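# Four arms lift cloth off lanterns and lay it flat

## Task

Lift the cloth up and off the lanterns that poke through holes in it, then lay it out flat. Each lantern has to stay upright at the spot where it stands now. The cloth's mean height must never fall by more than about a thumb's length in one drop while no gripper has hold of it. At the end, open the grippers and move the arms away, and the result must hold with no robot support.

## Robot and tools

Robots: four identical i2rt Big YAM arms named arm1, arm2, arm3 and arm4. Each has six revolute joints, a two-finger gripper and a wrist camera. Approximate foot positions in the scene frame (metres), with heading measured counter-clockwise from +x: arm1 (+0.34, +0.74, +0.72) heading -90; arm2 (-0.34, +0.74, +0.72) heading -90; arm3 (-0.34, -0.74, +0.72) heading +90; arm4 (+0.34, -0.74, +0.72) heading +90. So arm1 and arm2 sit on the +y side facing -y, and arm3 and arm4 sit on the -y side facing +y. The hand reaches roughly 1.0 m from the joint1 axis.

Frames: there is one scene frame with its origin on the floor and +z up. The hand point is midway between the fingertips. The hand's z axis runs along the fingers, and the fingers close along its y axis. Joint values are per arm and are not given in any Cartesian frame.

execute_actions(actions, cameras): actions is a list with at most one element, and an empty list only reports state and images. That element is an object keyed by arm name. Each arm takes {"joints": {...}}, which holds absolute targets, not offsets. Ranges in radians, with the tolerance counted as arrived in brackets:
- joint1_rad -2.879..2.879 (±0.045): turns the arm about its foot, positive counter-clockwise seen from above. At 0 the arm extends in its heading direction.
- joint2_rad 0..3.141 (±0.14): shoulder. At 0 the upper arm lies back, about level; raising the value lifts it up and then forward.
- joint3_rad 0..3.019 (±0.09): elbow. At 0 it is folded; larger values open it.
- joint4_rad -1.692..1.57 (±0.055): hand pitch, positive tips the fingers up.
- joint5_rad -1.57..1.57 (±0.03): sideways swing of the hand, positive toward the arm's right.
- joint6_rad -2.094..2.094 (±0.035): hand roll, positive clockwise when viewed from behind the hand.
- gripper_m 0..0.093 metres (±0.003): the fingertip gap. Grip force tops out near 50-62 N per pad.
You may name any subset of joints. Motions start together but finish at different times, and paths between postures can sweep wide. A joint or arm you leave out can keep pushing toward an earlier target. One bad key or out-of-range number rejects the whole call, and then nothing moves. A single action lasts 15 s at most. cameras takes names from arm1_cam_wrist..arm4_cam_wrist, cam_high, cam_low, or "all". Omitting it, null or ["all"] returns every camera; [] returns none. Images come from the end of the call, in the order the "pictures" line gives.

wait(seconds): 0 to 10 s with no new command. It returns state and images like an empty action.

zoom_image(camera, region): region is [x0, y0, x1, y1] in pixels of that camera's latest full image, with the origin at the top-left and at most 504x504. Example: {"camera": "cam_high", "region": [100, 100, 300, 300]}.

finished_scene(scene): give the number of the scene you are ending. It is final, and the next task arrives in its result. Replying without any tool call also ends the run. Before working from a summary, first send execute_actions with an empty list to learn the current scene and task.

Cameras: cam_high is overhead near (-0.02, -0.31, 2.26), looking down. cam_low is at about (1.91, 0.00, 0.95), looking along -x. Wrist cameras are fisheye, 616x616. The room cameras are 504x504. Calibration numbers are given per camera, but the real pose can differ by about 2.3° and 9 mm. Wrist camera poses also inherit joint-reading errors.

Result lines: joint_status reports how each named joint ended. "off_target" means it stopped short and may still be pushing. "contact_stop" and "time_out" mean it now holds where it stopped. A timed-out joint may keep a target up to 0.375, 0.375, 0.113, 0.225, 0.075, 0.3 rad (joints 1-6) from where it is and keep pushing; to relieve that, send its reported position. "joint command not followed" (with a "cause:" line) means the self/inter-arm collision check blocked that arm's joint targets, though its gripper target still runs. "not_followed" marks a blocked joint, which the arm may retry later. on_its_own lists what this call did not command; "held at" is the held target, not the actual position. A loaded joint that is holding tends to sag. Tiny target changes may not move a joint. "MOTOR HOT" appears at 85 °C. At 100 °C an "OVER-TEMPERATURE FAULT" makes that arm go limp and drop, and its unfinished keys read "limit_stop_at_motor_heat"; resend those targets afterwards. The simulation keeps running while you think, and the robots hold your last command during that time.

Avoid: any hard press between two arms, which fails and ends the run. Note that the collision check ignores fingers, gripper housings and wrist cameras, and it can react late. Arms do not stop on contact and can push hard, which heats motors, so do not leave them straining. Do not knock any lantern or other rigid object over or out of the work area. Do not let the cloth fall far while no gripper holds it. Finish with grippers open and arms withdrawn.

Each tool is called after "Request:" as name(argument=value, ...), one argument or row to a line, values as JSON.

## Session

Request:
execute_actions(
  actions=[],
)

Scene clock: 0.00 s.
Motor temperatures (°C, as the motors report them): arm1=[23 21 20 20 22 21] | arm2=[21 20 21 23 20 22] | arm3=[22 21 20 21 22 22] | arm4=[20 22 20 21 20 22]
arm1.joint_positions: joint1_rad=+0.004 joint2_rad=+0.448 joint3_rad=+1.468 joint4_rad=-1.524 joint5_rad=-0.017 joint6_rad=-0.016 gripper_m=+0.094
arm1.joint_status: not commanded
arm1.hand: x=+0.3426 y=+0.6224 z=+1.3034 quat_wxyz=(-0.368, -0.592, -0.621, +0.360) (m; scene frame)
arm2.joint_positions: joint1_rad=-0.013 joint2_rad=+0.446 joint3_rad=+1.461 joint4_rad=-1.526 joint5_rad=+0.002 joint6_rad=+0.004 gripper_m=+0.094
arm2.joint_status: not commanded
arm2.hand: x=-0.3396 y=+0.6126 z=+1.3664 quat_wxyz=(-0.352, -0.621, -0.601, +0.360) (m; scene frame)
arm3.joint_positions: joint1_rad=+0.009 joint2_rad=+0.439 joint3_rad=+1.449 joint4_rad=-1.519 joint5_rad=-0.011 joint6_rad=+0.005 gripper_m=+0.095
arm3.joint_status: not commanded
arm3.hand: x=-0.3465 y=-0.6188 z=+1.3324 quat_wxyz=(-0.350, +0.624, -0.592, -0.370) (m; scene frame)
arm4.joint_positions: joint1_rad=+0.002 joint2_rad=+0.439 joint3_rad=+1.476 joint4_rad=-1.542 joint5_rad=+0.004 joint6_rad=+0.007 gripper_m=+0.094
arm4.joint_status: not commanded
arm4.hand: x=+0.3418 y=-0.6272 z=+1.3910 quat_wxyz=(-0.367, +0.594, -0.621, -0.357) (m; scene frame)
pictures: arm1_cam_wrist, arm2_cam_wrist, arm3_cam_wrist, arm4_cam_wrist, cam_high, cam_low
Images, in order (width x height): arm1_cam_wrist 616x616, arm2_cam_wrist 616x616, arm3_cam_wrist 616x616, arm4_cam_wrist 616x616, cam_high 504x504, cam_low 504x504.

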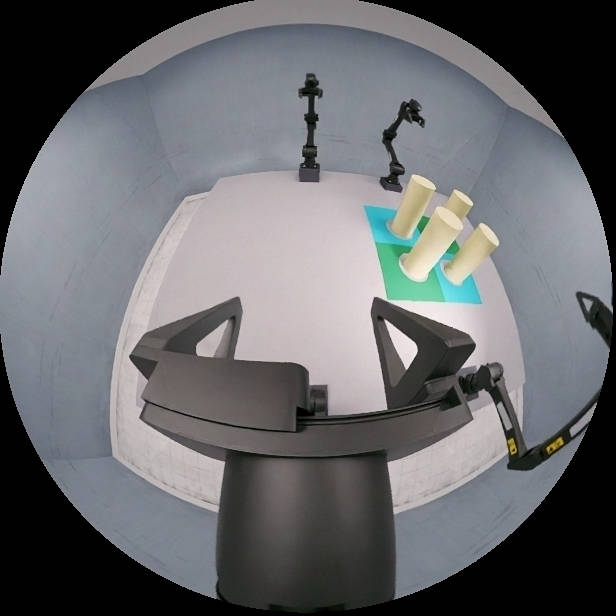

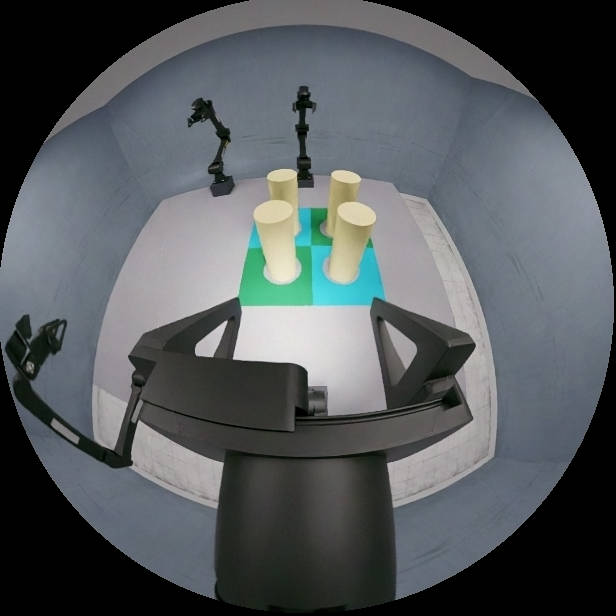

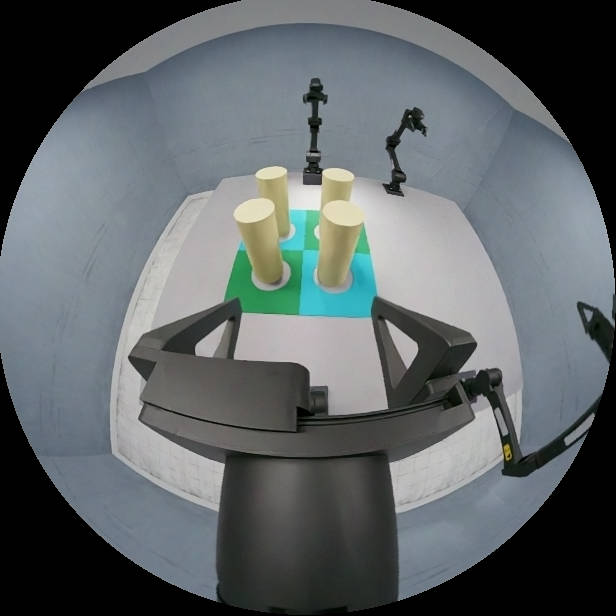

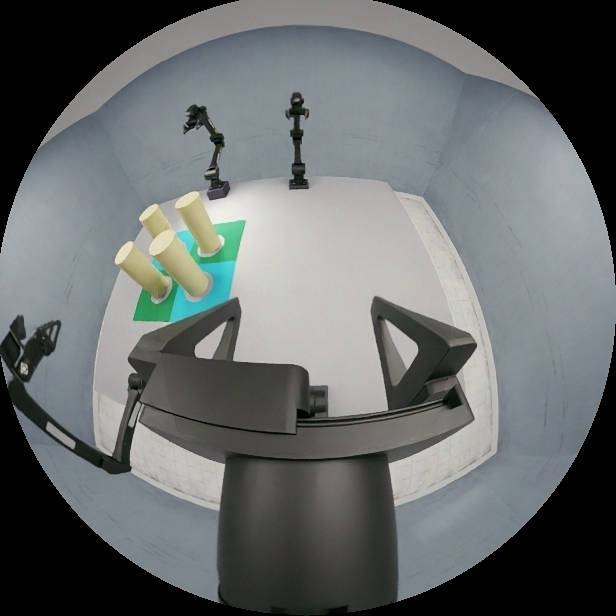

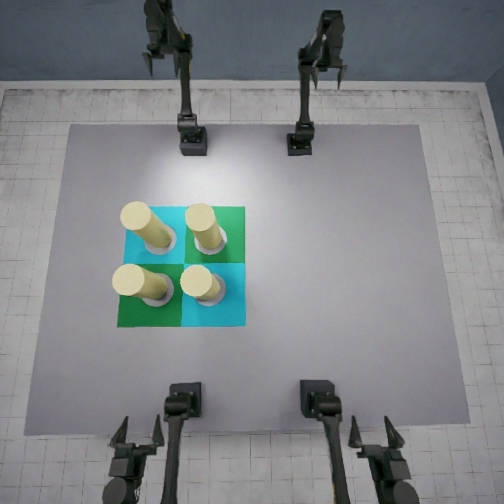

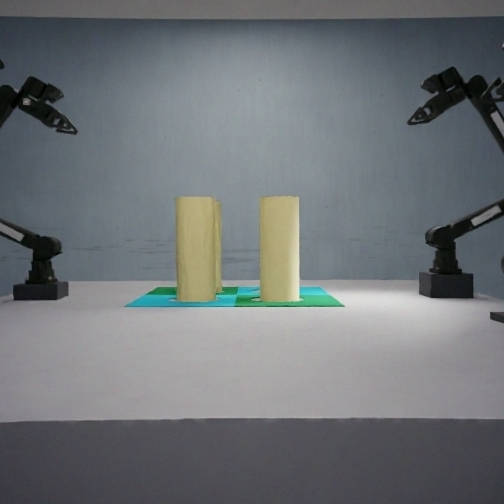

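Request:
execute_actions(
  actions=[
    {"arm1": {"joints": {"joint4_rad": -0.5}}, "arm2": {"joints": {"joint3_rad": 2.0}}, "arm3": {"joints": {"joint2_rad": 1.1}}, "arm4": {"joints": {"joint2_rad": 1.0, "joint3_rad": 1.2, "joint4_rad": -1.0}}},
  ],
  cameras=["cam_low"],
)

Scene clock: 19.40 s.
Motor temperatures (°C, as the motors report them): arm1=[23 21 22 20 22 21] | arm2=[21 20 22 24 20 22] | arm3=[22 21 22 21 22 22] | arm4=[20 22 22 21 20 22]
arm1.joint_positions: joint1_rad=+0.004 joint2_rad=+0.448 joint3_rad=+1.468 joint4_rad=-0.517 joint5_rad=-0.017 joint6_rad=-0.016 gripper_m=+0.094
arm1.joint_status: all done
arm1.hand: x=+0.3438 y=+0.6253 z=+1.5406 quat_wxyz=(-0.614, -0.343, -0.369, +0.608) (m; scene frame)
arm2.joint_positions: joint1_rad=-0.013 joint2_rad=+0.435 joint3_rad=+2.005 joint4_rad=-1.526 joint5_rad=+0.002 joint6_rad=+0.004 gripper_m=+0.094
arm2.joint_status: all done
arm2.hand: x=-0.3354 y=+0.7843 z=+1.5521 quat_wxyz=(-0.504, -0.498, -0.482, +0.516) (m; scene frame)
arm3.joint_positions: joint1_rad=+0.009 joint2_rad=+1.112 joint3_rad=+1.449 joint4_rad=-1.519 joint5_rad=-0.011 joint6_rad=+0.005 gripper_m=+0.095
arm3.joint_status: all done
arm3.hand: x=-0.3567 y=-0.3750 z=+1.1766 quat_wxyz=(-0.134, +0.709, -0.677, -0.144) (m; scene frame)
arm4.joint_positions: joint1_rad=+0.002 joint2_rad=+0.997 joint3_rad=+1.182 joint4_rad=-1.013 joint5_rad=+0.004 joint6_rad=+0.007 gripper_m=+0.094
arm4.joint_status: all done
arm4.hand: x=+0.3510 y=-0.3279 z=+1.2047 quat_wxyz=(-0.262, +0.644, -0.672, -0.255) (m; scene frame)
pictures: cam_low
Images, in order (width x height): cam_low 504x504.

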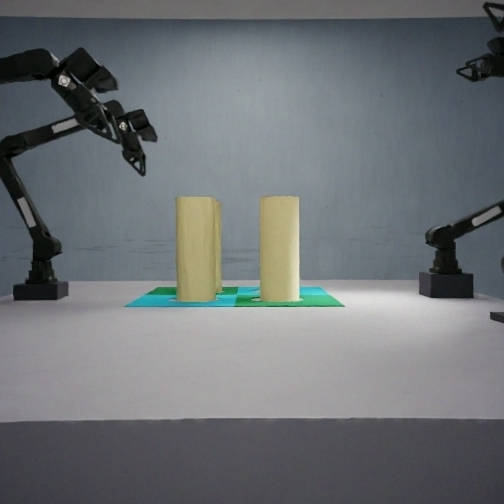

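Request:
execute_actions(
  actions=[
    {"arm1": {"joints": {"joint1_rad": -0.74, "joint4_rad": -1.52}}, "arm2": {"joints": {"joint1_rad": -0.64, "joint3_rad": 1.685, "joint4_rad": -1.28}}, "arm3": {"joints": {"joint1_rad": 0.71}}, "arm4": {"joints": {"joint1_rad": 0.859}}},
  ],
  cameras=["cam_high"],
)

Request:
execute_actions(
  actions=[
    {"arm1": {"joints": {"joint2_rad": 2.0945, "joint3_rad": 2.0316, "joint4_rad": -1.52}}, "arm2": {"joints": {"joint2_rad": 1.9889, "joint3_rad": 1.6853, "joint4_rad": -1.2792}}, "arm3": {"joints": {"joint2_rad": 1.7916, "joint3_rad": 1.4763, "joint4_rad": -1.2675}}, "arm4": {"joints": {"joint2_rad": 1.9519, "joint3_rad": 1.5684, "joint4_rad": -1.1993}}},
  ],
)

Scene clock: 63.20 s.
Motor temperatures (°C, as the motors report them): arm1=[23 21 23 20 22 21] | arm2=[21 21 21 24 20 22] | arm3=[22 21 27 21 22 22] | arm4=[20 22 27 21 20 22]
arm1.joint_positions: joint1_rad=-0.736 joint2_rad=+0.448 joint3_rad=+1.468 joint4_rad=-1.512 joint5_rad=-0.017 joint6_rad=-0.016 gripper_m=+0.094
arm1.joint_status: all done
arm1.hand: x=+0.2562 y=+0.6509 z=+1.3060 quat_wxyz=(-0.219, -0.774, -0.361, +0.471) (m; scene frame)
arm2.joint_positions: joint1_rad=-0.635 joint2_rad=+0.452 joint3_rad=+1.687 joint4_rad=-1.306 joint5_rad=+0.002 joint6_rad=+0.004 gripper_m=+0.094
arm2.joint_status: all done
arm2.hand: x=-0.3861 y=+0.6722 z=+1.5073 quat_wxyz=(-0.303, -0.657, -0.325, +0.609) (m; scene frame)
arm3.joint_positions: joint1_rad=+0.710 joint2_rad=+1.112 joint3_rad=+1.449 joint4_rad=-1.519 joint5_rad=-0.011 joint6_rad=+0.005 gripper_m=+0.095
arm3.joint_status: all done
arm3.hand: x=-0.5899 y=-0.4740 z=+1.1740 quat_wxyz=(-0.077, +0.899, -0.392, -0.177) (m; scene frame)
arm4.joint_positions: joint1_rad=+0.852 joint2_rad=+0.997 joint3_rad=+1.182 joint4_rad=-1.012 joint5_rad=+0.004 joint6_rad=+0.007 gripper_m=+0.094
arm4.joint_status: all done
arm4.hand: x=+0.0339 y=-0.4577 z=+1.2050 quat_wxyz=(-0.137, +0.864, -0.346, -0.340) (m; scene frame)
pictures: cam_high
Images, in order (width x height): cam_high 504x504.

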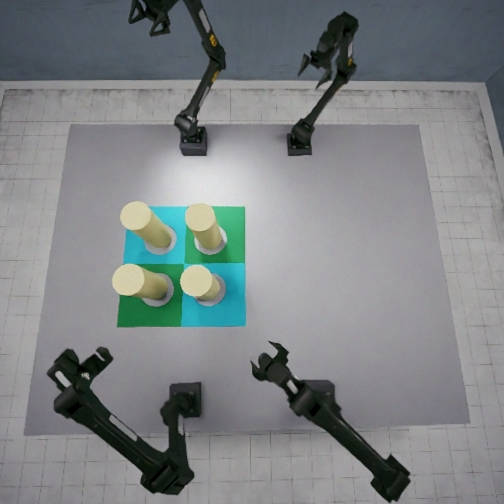

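Scene clock: 65.20 s.
Motor temperatures (°C, as the motors report them): arm1=[23 22 23 20 22 21] | arm2=[21 22 22 24 20 22] | arm3=[22 21 27 21 22 22] | arm4=[20 22 27 21 20 22]
arm1.joint_positions: joint1_rad=-0.736 joint2_rad=+2.116 joint3_rad=+2.003 joint4_rad=-1.517 joint5_rad=-0.017 joint6_rad=-0.016 gripper_m=+0.094
arm1.joint_status: all done
arm1.hand: x=-0.0858 y=+0.2584 z=+0.8787 quat_wxyz=(-0.001, -0.908, -0.419, -0.025) (m; scene frame)
arm2.joint_positions: joint1_rad=-0.635 joint2_rad=+2.000 joint3_rad=+1.681 joint4_rad=-1.287 joint5_rad=+0.002 joint6_rad=+0.004 gripper_m=+0.094
arm2.joint_status: all done
arm2.hand: x=-0.6950 y=+0.2657 z=+0.8866 quat_wxyz=(+0.010, -0.896, -0.443, -0.017) (m; scene frame)
arm3.joint_positions: joint1_rad=+0.710 joint2_rad=+1.818 joint3_rad=+1.449 joint4_rad=-1.280 joint5_rad=-0.011 joint6_rad=+0.005 gripper_m=+0.095
arm3.joint_status: all done
arm3.hand: x=-0.6888 y=-0.3626 z=+0.8734 quat_wxyz=(+0.015, +0.915, -0.402, +0.036) (m; scene frame)
arm4.joint_positions: joint1_rad=+0.852 joint2_rad=+1.950 joint3_rad=+1.553 joint4_rad=-1.193 joint5_rad=+0.004 joint6_rad=+0.007 gripper_m=+0.094
arm4.joint_status: all done
arm4.hand: x=-0.0817 y=-0.3479 z=+0.8953 quat_wxyz=(-0.001, +0.928, -0.371, +0.007) (m; scene frame)
pictures: arm1_cam_wrist, arm2_cam_wrist, arm3_cam_wrist, arm4_cam_wrist, cam_high, cam_low
camera_calibration (this result's frames):
arm1_cam_wrist: T_world_to_cam=[[-0.760906, 0.648192, -0.0294787, -0.204276], [0.497244, 0.611692, 0.61529, -0.65267], [0.416858, 0.453519, -0.78775, 0.741283], [0, 0, 0, 1]] pos_world=[-0.139908, 0.195456, 0.979505]
arm2_cam_wrist: T_world_to_cam=[[-0.790931, 0.611901, -0.00225028, -0.703251], [0.478646, 0.620971, 0.62072, -0.378271], [0.381217, 0.489869, -0.784029, 0.95171], [0, 0, 0, 1]] pos_world=[-0.737972, 0.199002, 0.979386]
arm3_cam_wrist: T_world_to_cam=[[0.734897, 0.678169, -0.0034954, 0.756446], [0.521562, -0.561881, 0.642076, -0.396969], [0.433473, -0.473683, -0.766633, 0.921451], [0, 0, 0, 1]] pos_world=[-0.74829, -0.299572, 0.963943]
arm4_cam_wrist: T_world_to_cam=[[0.684669, 0.728806, 0.0083913, 0.300439], [0.579523, -0.551337, 0.600151, -0.679242], [0.44202, -0.406042, -0.799843, 0.731595], [0, 0, 0, 1]] pos_world=[-0.135444, -0.296395, 0.990288]
Images, in order (width x height): arm1_cam_wrist 616x616, arm2_cam_wrist 616x616, arm3_cam_wrist 616x616, arm4_cam_wrist 616x616, cam_high 504x504, cam_low 504x504.

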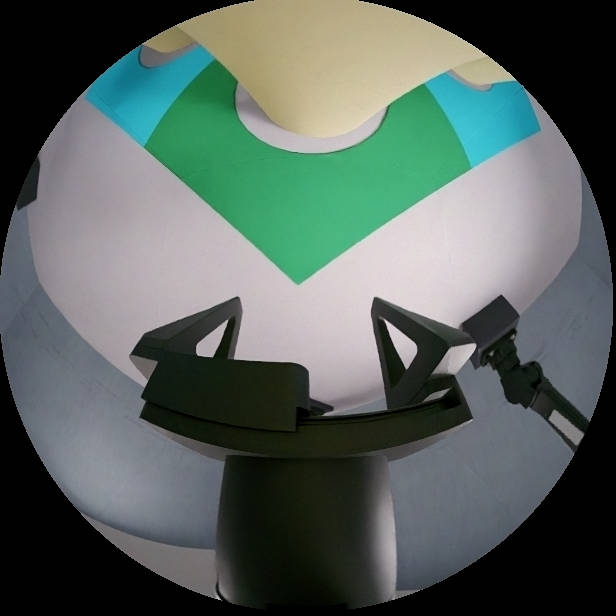

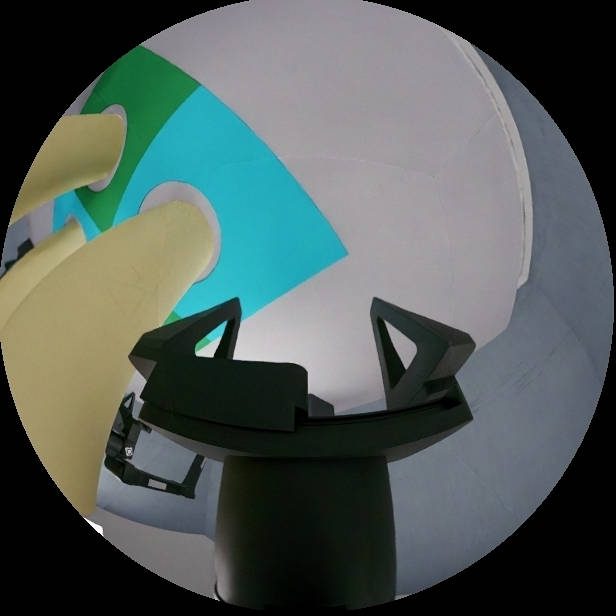

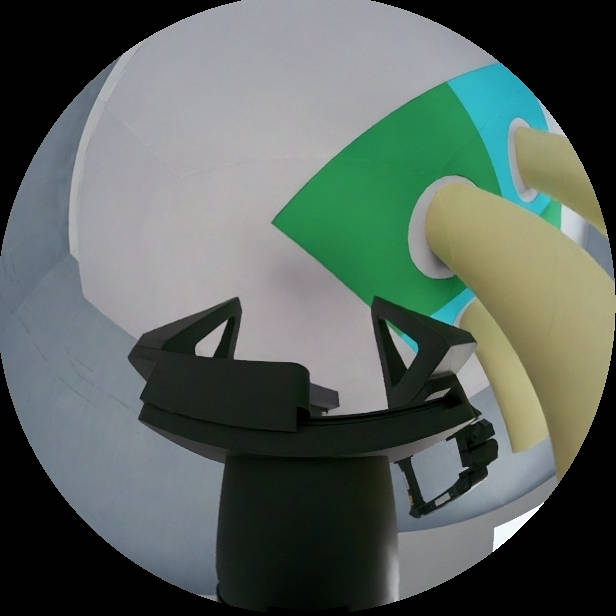

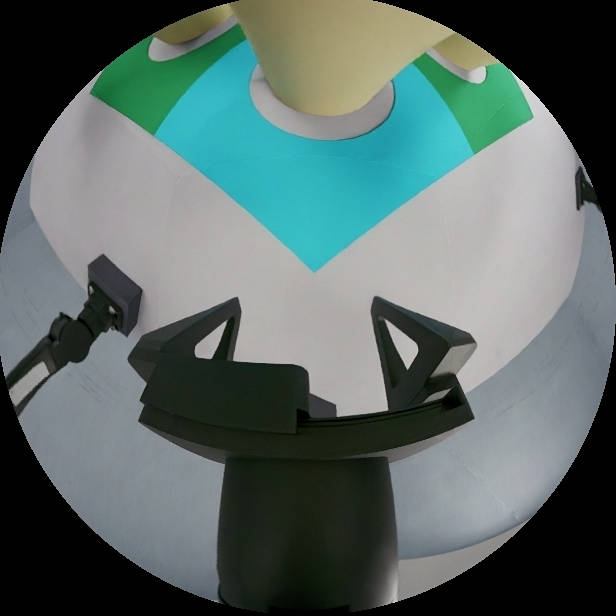

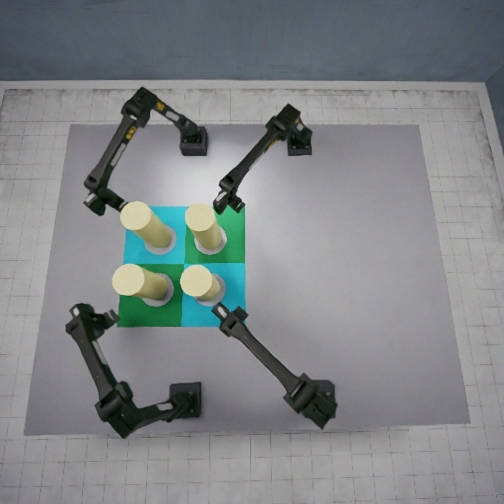

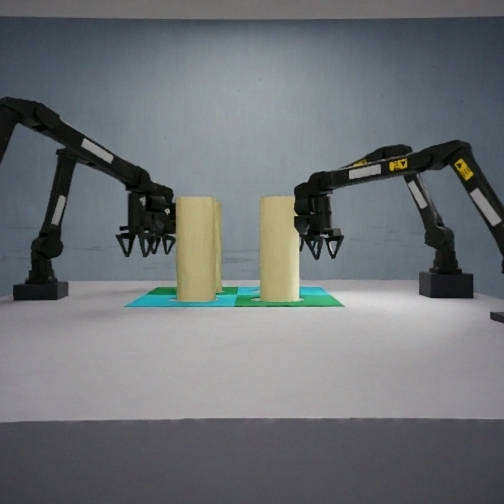

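Request:
execute_actions(
  actions=[
    {"arm1": {"joints": {"joint1_rad": -0.716, "joint2_rad": 2.108, "joint3_rad": 1.731, "joint4_rad": -1.168, "gripper_m": 0.05}}, "arm2": {"joints": {"joint1_rad": -0.650, "joint2_rad": 2.082, "joint3_rad": 1.505, "joint4_rad": -0.973, "joint6_rad": 1.70, "gripper_m": 0.05}}, "arm3": {"joints": {"joint1_rad": 0.703, "joint2_rad": 1.962, "joint3_rad": 1.397, "joint4_rad": -0.982, "joint6_rad": -1.63, "gripper_m": 0.05}}, "arm4": {"joints": {"joint1_rad": 0.822, "joint2_rad": 2.10, "joint3_rad": 1.453, "joint4_rad": -0.902, "gripper_m": 0.05}}},
  ],
)

Scene clock: 105.47 s.
Motor temperatures (°C, as the motors report them): arm1=[23 27 27 20 22 21] | arm2=[21 24 24 24 20 22] | arm3=[22 24 28 21 22 22] | arm4=[20 25 26 21 20 22]
arm1.joint_positions: joint1_rad=-0.719 joint2_rad=+2.117 joint3_rad=+1.725 joint4_rad=-1.179 joint5_rad=-0.017 joint6_rad=-0.016 gripper_m=+0.050
arm1.joint_status: all done
arm1.hand: x=-0.0705 y=+0.2593 z=+0.7746 quat_wxyz=(-0.013, -0.904, -0.427, +0.001) (m; scene frame)
arm2.joint_positions: joint1_rad=-0.641 joint2_rad=+2.099 joint3_rad=+1.500 joint4_rad=-0.988 joint5_rad=+0.002 joint6_rad=+1.689 gripper_m=+0.050
arm2.joint_status: all done
arm2.hand: x=-0.6903 y=+0.2784 z=+0.7675 quat_wxyz=(+0.010, -0.926, +0.377, -0.001) (m; scene frame)
arm3.joint_positions: joint1_rad=+0.710 joint2_rad=+1.986 joint3_rad=+1.388 joint4_rad=-0.998 joint5_rad=-0.011 joint6_rad=-1.617 gripper_m=+0.050
arm3.joint_status: all done
arm3.hand: x=-0.7077 y=-0.3404 z=+0.7644 quat_wxyz=(+0.011, +0.922, +0.387, +0.004) (m; scene frame)
arm4.joint_positions: joint1_rad=+0.832 joint2_rad=+2.098 joint3_rad=+1.439 joint4_rad=-0.910 joint5_rad=+0.004 joint6_rad=+0.007 gripper_m=+0.050
arm4.joint_status: all done
arm4.hand: x=-0.0747 y=-0.3383 z=+0.7753 quat_wxyz=(-0.005, +0.925, -0.380, -0.003) (m; scene frame)
pictures: arm1_cam_wrist, arm2_cam_wrist, arm3_cam_wrist, arm4_cam_wrist, cam_high, cam_low
camera_calibration (this result's frames):
arm1_cam_wrist: T_world_to_cam=[[-0.772345, 0.634571, -0.0283333, -0.194499], [0.509689, 0.645734, 0.568546, -0.568562], [0.379079, 0.424672, -0.822163, 0.683994], [0, 0, 0, 1]] pos_world=[-0.119718, 0.20009, 0.880098]
arm2_cam_wrist: T_world_to_cam=[[0.7025, 0.711538, 0.0143825, 0.282842], [0.570945, -0.575527, 0.585483, 0.109451], [0.424871, -0.403091, -0.810557, 1.14943], [0, 0, 0, 1]] pos_world=[-0.749547, 0.325065, 0.863531]
arm3_cam_wrist: T_world_to_cam=[[-0.715013, 0.698575, -0.02739, -0.245943], [0.557972, 0.59383, 0.579683, 0.162213], [0.421217, 0.399198, -0.814381, 1.18155], [0, 0, 0, 1]] pos_world=[-0.76405, -0.396188, 0.86146]
arm4_cam_wrist: T_world_to_cam=[[0.699064, 0.715011, 0.00822708, 0.28621], [0.577164, -0.571009, 0.583806, -0.600145], [0.422126, -0.40337, -0.811851, 0.645139], [0, 0, 0, 1]] pos_world=[-0.126027, -0.287103, 0.871771]
Images, in order (width x height): arm1_cam_wrist 616x616, arm2_cam_wrist 616x616, arm3_cam_wrist 616x616, arm4_cam_wrist 616x616, cam_high 504x504, cam_low 504x504.

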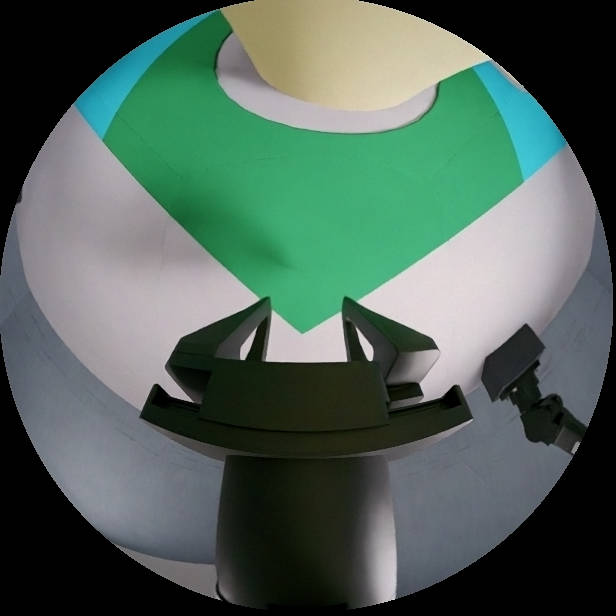

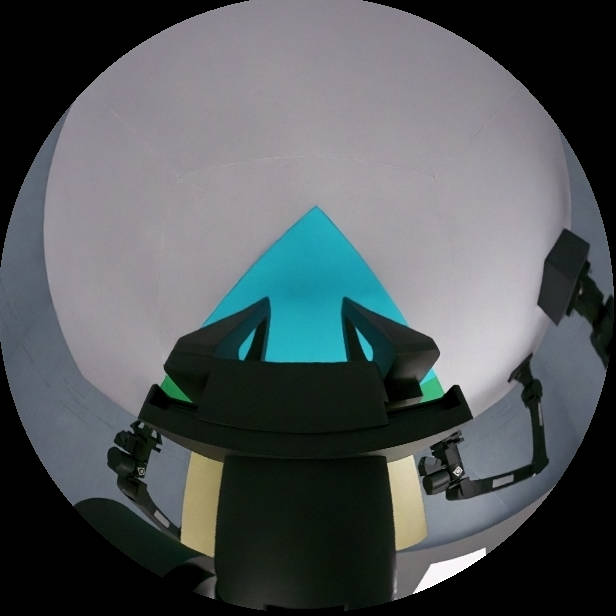

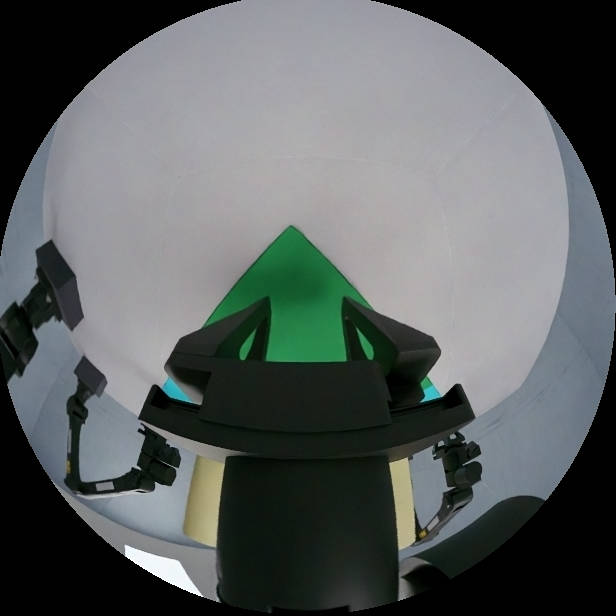

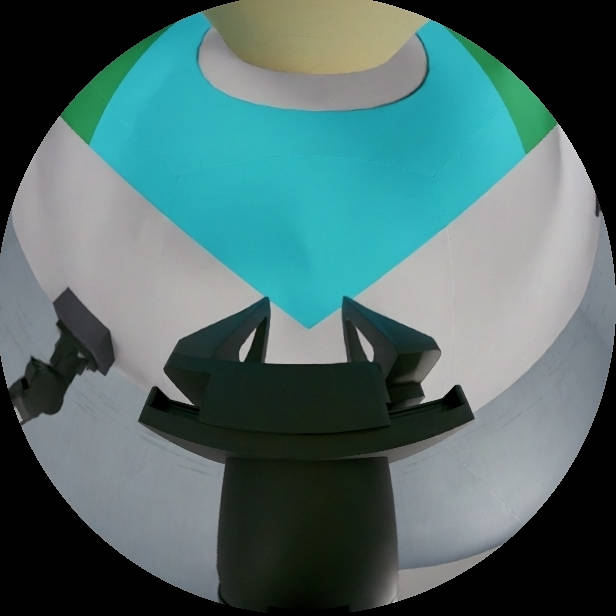

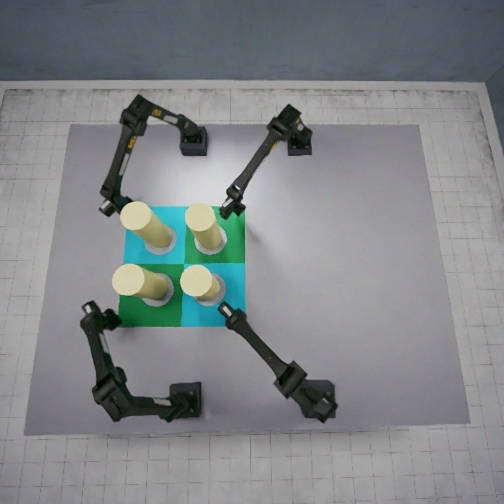

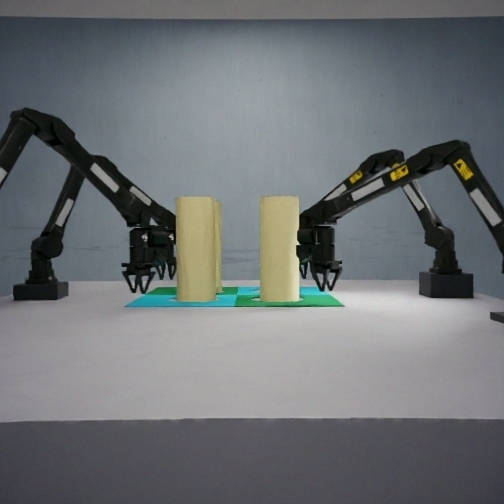

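Request:
execute_actions(
  actions=[
    {"arm1": {"joints": {"joint2_rad": 2.149, "joint3_rad": 1.688, "joint4_rad": -1.084}}, "arm2": {"joints": {"joint2_rad": 2.129, "joint3_rad": 1.4865, "joint4_rad": -0.907}}, "arm3": {"joints": {"joint2_rad": 2.004, "joint3_rad": 1.375, "joint4_rad": -0.918}}, "arm4": {"joints": {"joint2_rad": 2.1635, "joint3_rad": 1.435, "joint4_rad": -0.821}}},
  ],
  cameras=["cam_low", "arm1_cam_wrist", "arm2_cam_wrist"],
)

Scene clock: 124.30 s.
Motor temperatures (°C, as the motors report them): arm1=[23 27 26 20 22 21] | arm2=[21 24 24 24 20 22] | arm3=[22 25 27 21 22 22] | arm4=[20 26 26 21 20 22]
arm1.joint_positions: joint1_rad=-0.719 joint2_rad=+2.145 joint3_rad=+1.687 joint4_rad=-1.095 joint5_rad=-0.017 joint6_rad=-0.016 gripper_m=+0.050
arm1.joint_status: all done
arm1.hand: x=-0.0721 y=+0.2572 z=+0.7445 quat_wxyz=(-0.016, -0.904, -0.427, +0.010) (m; scene frame)
arm2.joint_positions: joint1_rad=-0.641 joint2_rad=+2.120 joint3_rad=+1.500 joint4_rad=-0.923 joint5_rad=+0.002 joint6_rad=+1.690 gripper_m=+0.050
arm2.joint_status: all done
arm2.hand: x=-0.6978 y=+0.2687 z=+0.7556 quat_wxyz=(-0.011, -0.926, +0.377, +0.005) (m; scene frame)
arm3.joint_positions: joint1_rad=+0.710 joint2_rad=+1.990 joint3_rad=+1.379 joint4_rad=-0.934 joint5_rad=-0.011 joint6_rad=-1.617 gripper_m=+0.050
arm3.joint_status: all done
arm3.hand: x=-0.7148 y=-0.3327 z=+0.7592 quat_wxyz=(-0.012, +0.922, +0.387, -0.004) (m; scene frame)
arm4.joint_positions: joint1_rad=+0.832 joint2_rad=+2.156 joint3_rad=+1.436 joint4_rad=-0.830 joint5_rad=+0.004 joint6_rad=+0.007 gripper_m=+0.050
arm4.joint_status: all done
arm4.hand: x=-0.0796 y=-0.3333 z=+0.7426 quat_wxyz=(-0.009, +0.925, -0.380, -0.012) (m; scene frame)
pictures: arm1_cam_wrist, arm2_cam_wrist, cam_low
camera_calibration (this result's frames):
arm1_cam_wrist: T_world_to_cam=[[-0.772629, 0.63424, -0.0280183, -0.19542], [0.516536, 0.653676, 0.553081, -0.539283], [0.369101, 0.412853, -0.832656, 0.67094], [0, 0, 0, 1]] pos_world=[-0.120072, 0.19946, 0.851454]
arm2_cam_wrist: T_world_to_cam=[[0.702526, 0.711045, -0.0295225, 0.328577], [0.586598, -0.555084, 0.589732, 0.11729], [0.402939, -0.43162, -0.807059, 1.12879], [0, 0, 0, 1]] pos_world=[-0.754467, 0.318679, 0.851528]
Images, in order (width x height): arm1_cam_wrist 616x616, arm2_cam_wrist 616x616, cam_low 504x504.

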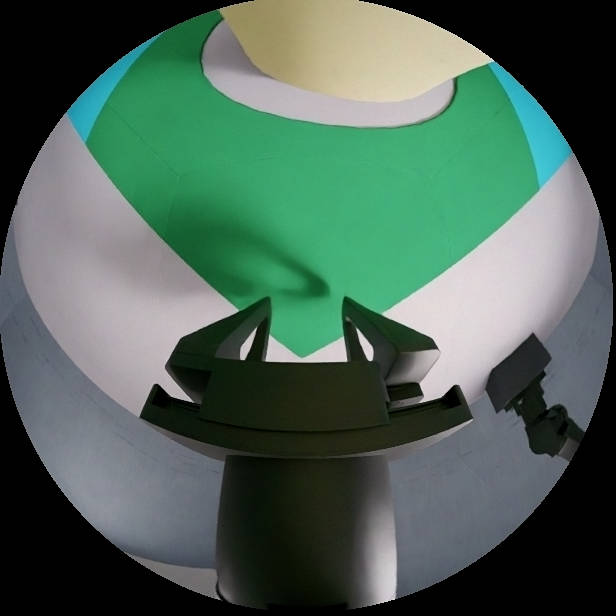

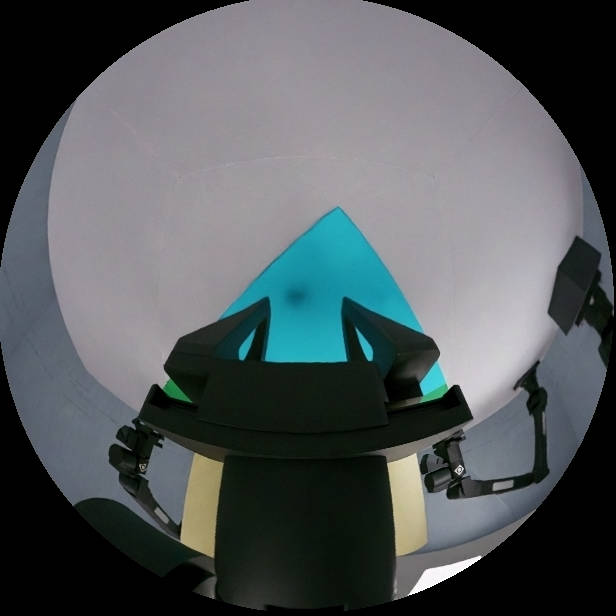

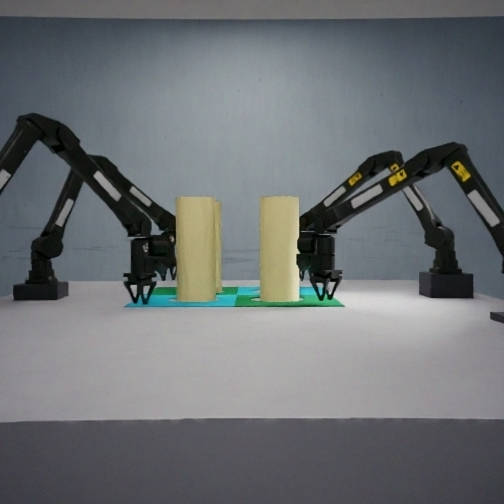

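Request:
execute_actions(
  actions=[
    {"arm1": {"joints": {"joint2_rad": 2.185}}, "arm2": {"joints": {"joint2_rad": 2.184}}, "arm3": {"joints": {"joint2_rad": 2.068}}, "arm4": {"joints": {"joint2_rad": 2.195}}},
  ],
  cameras=["cam_low"],
)

Request:
execute_actions(
  actions=[
    {"arm1": {"joints": {"gripper_m": 0.0}}, "arm2": {"joints": {"gripper_m": 0.0}}, "arm3": {"joints": {"gripper_m": 0.0}}, "arm4": {"joints": {"gripper_m": 0.0}}},
  ],
)

Scene clock: 130.10 s.
Motor temperatures (°C, as the motors report them): arm1=[23 27 25 20 22 21] | arm2=[21 24 24 24 20 22] | arm3=[22 25 26 21 22 22] | arm4=[20 26 25 21 20 22]
arm1.joint_positions: joint1_rad=-0.719 joint2_rad=+2.166 joint3_rad=+1.687 joint4_rad=-1.094 joint5_rad=-0.017 joint6_rad=-0.016 gripper_m=+0.050
arm1.joint_status: all done
arm1.hand: x=-0.0706 y=+0.2589 z=+0.7322 quat_wxyz=(-0.012, -0.904, -0.427, +0.001) (m; scene frame)
arm2.joint_positions: joint1_rad=-0.641 joint2_rad=+2.163 joint3_rad=+1.499 joint4_rad=-0.917 joint5_rad=+0.002 joint6_rad=+1.690 gripper_m=+0.050
arm2.joint_status: all done
arm2.hand: x=-0.6935 y=+0.2743 z=+0.7312 quat_wxyz=(+0.007, -0.926, +0.377, +0.000) (m; scene frame)
arm3.joint_positions: joint1_rad=+0.709 joint2_rad=+2.046 joint3_rad=+1.381 joint4_rad=-0.929 joint5_rad=-0.011 joint6_rad=-1.619 gripper_m=+0.050
arm3.joint_status: all done
arm3.hand: x=-0.7099 y=-0.3369 z=+0.7302 quat_wxyz=(+0.010, +0.922, +0.387, +0.004) (m; scene frame)
arm4.joint_positions: joint1_rad=+0.832 joint2_rad=+2.163 joint3_rad=+1.436 joint4_rad=-0.829 joint5_rad=+0.004 joint6_rad=+0.007 gripper_m=+0.050
arm4.joint_status: all done
arm4.hand: x=-0.0786 y=-0.3342 z=+0.7388 quat_wxyz=(-0.008, +0.925, -0.380, -0.009) (m; scene frame)
pictures: cam_low
Images, in order (width x height): cam_low 504x504.

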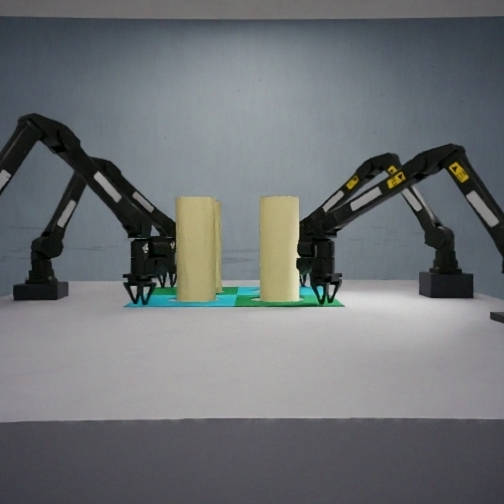

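Scene clock: 130.70 s.
Motor temperatures (°C, as the motors report them): arm1=[23 27 25 20 22 21] | arm2=[21 24 24 24 20 22] | arm3=[22 25 26 21 22 22] | arm4=[20 26 25 21 20 22]
arm1.joint_positions: joint1_rad=-0.719 joint2_rad=+2.166 joint3_rad=+1.687 joint4_rad=-1.094 joint5_rad=-0.017 joint6_rad=-0.016 gripper_m=+0.001
arm1.joint_status: all done
arm1.hand: x=-0.0706 y=+0.2589 z=+0.7322 quat_wxyz=(-0.012, -0.904, -0.427, +0.001) (m; scene frame)
arm2.joint_positions: joint1_rad=-0.641 joint2_rad=+2.163 joint3_rad=+1.499 joint4_rad=-0.916 joint5_rad=+0.002 joint6_rad=+1.691 gripper_m=+0.000
arm2.joint_status: all done
arm2.hand: x=-0.6938 y=+0.2740 z=+0.7312 quat_wxyz=(+0.006, -0.926, +0.378, +0.000) (m; scene frame)
arm3.joint_positions: joint1_rad=+0.709 joint2_rad=+2.046 joint3_rad=+1.381 joint4_rad=-0.925 joint5_rad=-0.011 joint6_rad=-1.619 gripper_m=+0.001
arm3.joint_status: all done
arm3.hand: x=-0.7105 y=-0.3362 z=+0.7302 quat_wxyz=(+0.009, +0.922, +0.387, +0.003) (m; scene frame)
arm4.joint_positions: joint1_rad=+0.832 joint2_rad=+2.163 joint3_rad=+1.436 joint4_rad=-0.829 joint5_rad=+0.004 joint6_rad=+0.007 gripper_m=+0.001
arm4.joint_status: all done
arm4.hand: x=-0.0786 y=-0.3342 z=+0.7388 quat_wxyz=(-0.008, +0.925, -0.380, -0.009) (m; scene frame)
pictures: arm1_cam_wrist, arm2_cam_wrist, arm3_cam_wrist, arm4_cam_wrist, cam_high, cam_low
camera_calibration (this result's frames):
arm1_cam_wrist: T_world_to_cam=[[-0.772339, 0.634578, -0.0283396, -0.195498], [0.509547, 0.64557, 0.56886, -0.544392], [0.379281, 0.424912, -0.821946, 0.649105], [0, 0, 0, 1]] pos_world=[-0.11979, 0.199689, 0.837672]
arm2_cam_wrist: T_world_to_cam=[[0.703359, 0.710809, 0.00605022, 0.295826], [0.573298, -0.57228, 0.586365, 0.130225], [0.420257, -0.408957, -0.810024, 1.11772], [0, 0, 0, 1]] pos_world=[-0.752457, 0.321347, 0.827228]
arm3_cam_wrist: T_world_to_cam=[[-0.715677, 0.698083, -0.0220478, -0.256415], [0.559608, 0.592029, 0.579949, 0.181495], [0.417906, 0.402718, -0.814354, 1.15197], [0, 0, 0, 1]] pos_world=[-0.766492, -0.392371, 0.827201]
arm4_cam_wrist: T_world_to_cam=[[0.699114, 0.714963, 0.0082146, 0.286396], [0.582872, -0.57653, 0.572602, -0.567338], [0.414125, -0.395526, -0.819792, 0.626624], [0, 0, 0, 1]] pos_world=[-0.129039, -0.284005, 0.836208]
Images, in order (width x height): arm1_cam_wrist 616x616, arm2_cam_wrist 616x616, arm3_cam_wrist 616x616, arm4_cam_wrist 616x616, cam_high 504x504, cam_low 504x504.

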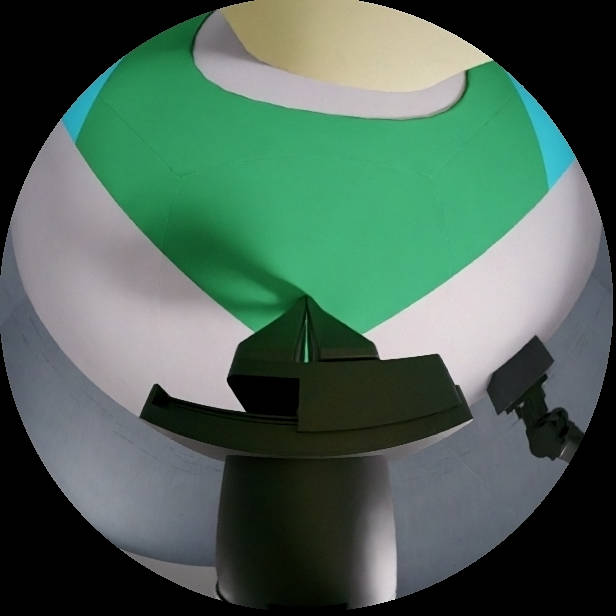

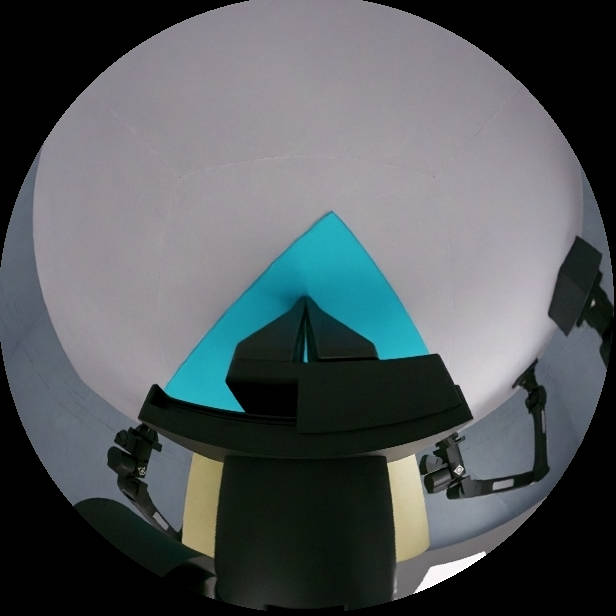

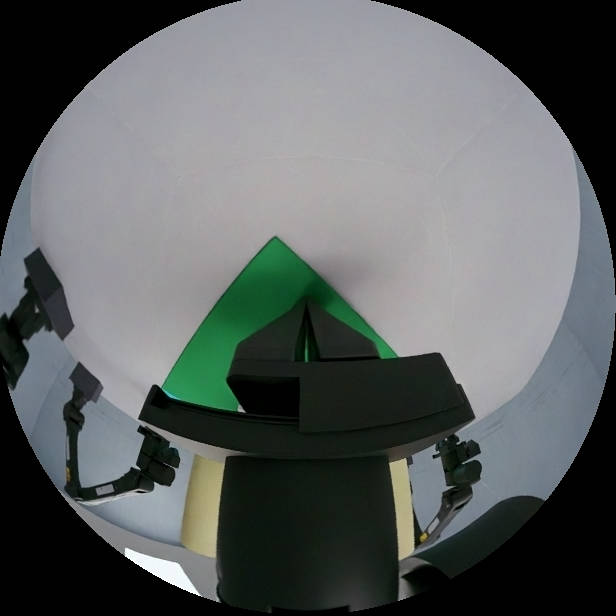

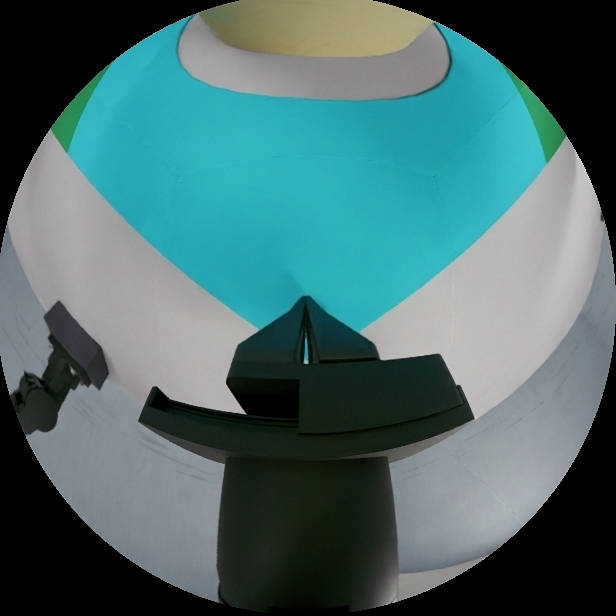

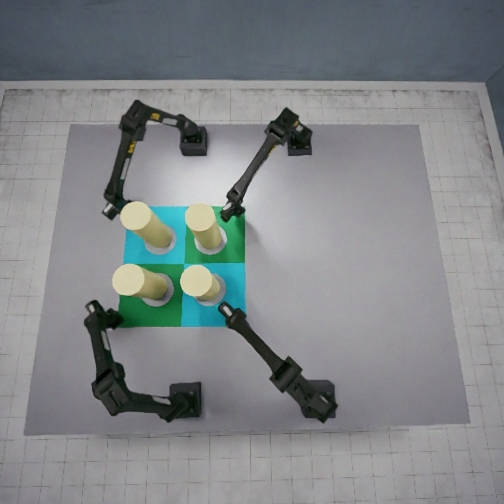

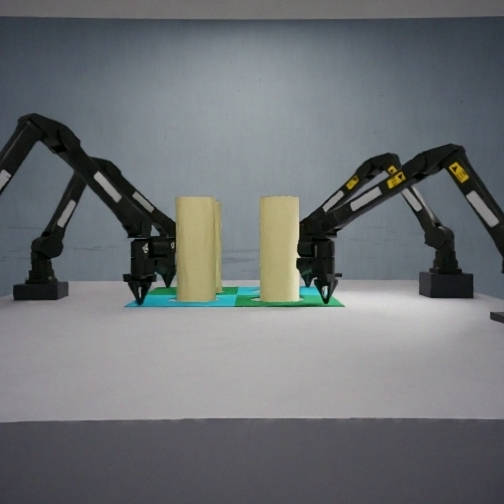

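Request:
execute_actions(
  actions=[
    {"arm1": {"joints": {"joint2_rad": 2.08}}, "arm2": {"joints": {"joint2_rad": 2.07}}, "arm3": {"joints": {"joint2_rad": 1.95}}, "arm4": {"joints": {"joint2_rad": 2.07}}},
  ],
  cameras=["cam_low", "cam_high", "arm2_cam_wrist", "arm1_cam_wrist"],
)

Scene clock: 133.63 s.
Motor temperatures (°C, as the motors report them): arm1=[23 27 25 20 22 21] | arm2=[21 24 24 24 20 22] | arm3=[22 25 26 21 22 22] | arm4=[20 26 25 21 20 22]
arm1.joint_positions: joint1_rad=-0.719 joint2_rad=+2.086 joint3_rad=+1.686 joint4_rad=-1.094 joint5_rad=-0.017 joint6_rad=-0.016 gripper_m=+0.001
arm1.joint_status: all done
arm1.hand: x=-0.0762 y=+0.2527 z=+0.7803 quat_wxyz=(-0.029, -0.903, -0.427, +0.037) (m; scene frame)
arm2.joint_positions: joint1_rad=-0.641 joint2_rad=+2.068 joint3_rad=+1.490 joint4_rad=-0.916 joint5_rad=+0.002 joint6_rad=+1.691 gripper_m=+0.000
arm2.joint_status: all done
arm2.hand: x=-0.7014 y=+0.2640 z=+0.7824 quat_wxyz=(-0.035, -0.925, +0.377, +0.011) (m; scene frame)
arm3.joint_positions: joint1_rad=+0.709 joint2_rad=+1.966 joint3_rad=+1.373 joint4_rad=-0.925 joint5_rad=-0.011 joint6_rad=-1.619 gripper_m=+0.001
arm3.joint_status: all done
arm3.hand: x=-0.7168 y=-0.3301 z=+0.7704 quat_wxyz=(-0.025, +0.922, +0.387, -0.009) (m; scene frame)
arm4.joint_positions: joint1_rad=+0.832 joint2_rad=+2.052 joint3_rad=+1.432 joint4_rad=-0.828 joint5_rad=+0.004 joint6_rad=+0.007 gripper_m=+0.001
arm4.joint_status: all done
arm4.hand: x=-0.0924 y=-0.3211 z=+0.8004 quat_wxyz=(-0.028, +0.923, -0.380, -0.059) (m; scene frame)
pictures: arm1_cam_wrist, arm2_cam_wrist, cam_high, cam_low
camera_calibration (this result's frames):
arm1_cam_wrist: T_world_to_cam=[[-0.773495, 0.633228, -0.0269762, -0.195317], [0.536824, 0.677176, 0.503242, -0.519562], [0.336935, 0.374774, -0.863724, 0.735512], [0, 0, 0, 1]] pos_world=[-0.119983, 0.199864, 0.891476]
arm2_cam_wrist: T_world_to_cam=[[0.701407, 0.70845, -0.0782696, 0.373215], [0.603929, -0.532393, 0.59315, 0.10446], [0.378547, -0.463309, -0.801278, 1.13656], [0, 0, 0, 1]] pos_world=[-0.755105, 0.317788, 0.877952]
Images, in order (width x height): arm1_cam_wrist 616x616, arm2_cam_wrist 616x616, cam_high 504x504, cam_low 504x504.

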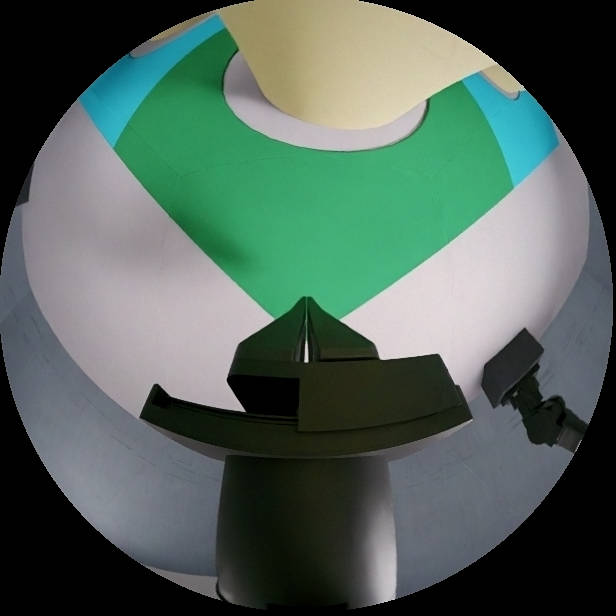

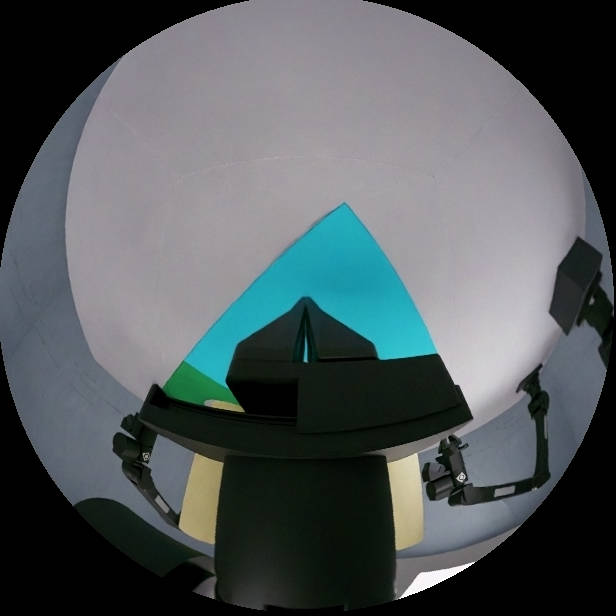

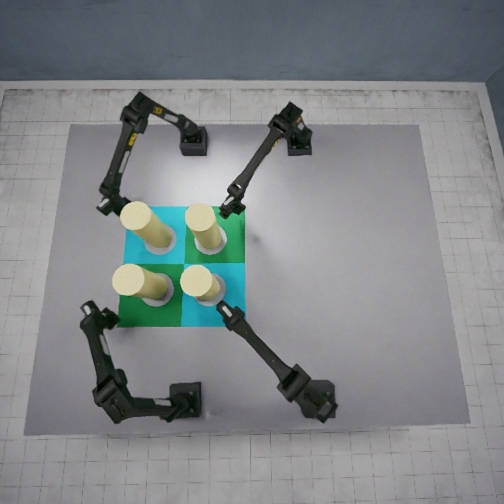

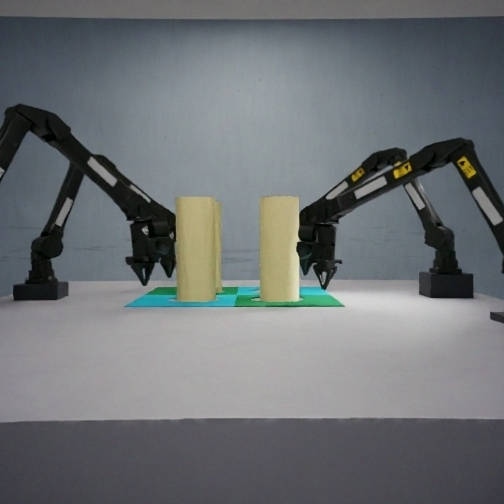

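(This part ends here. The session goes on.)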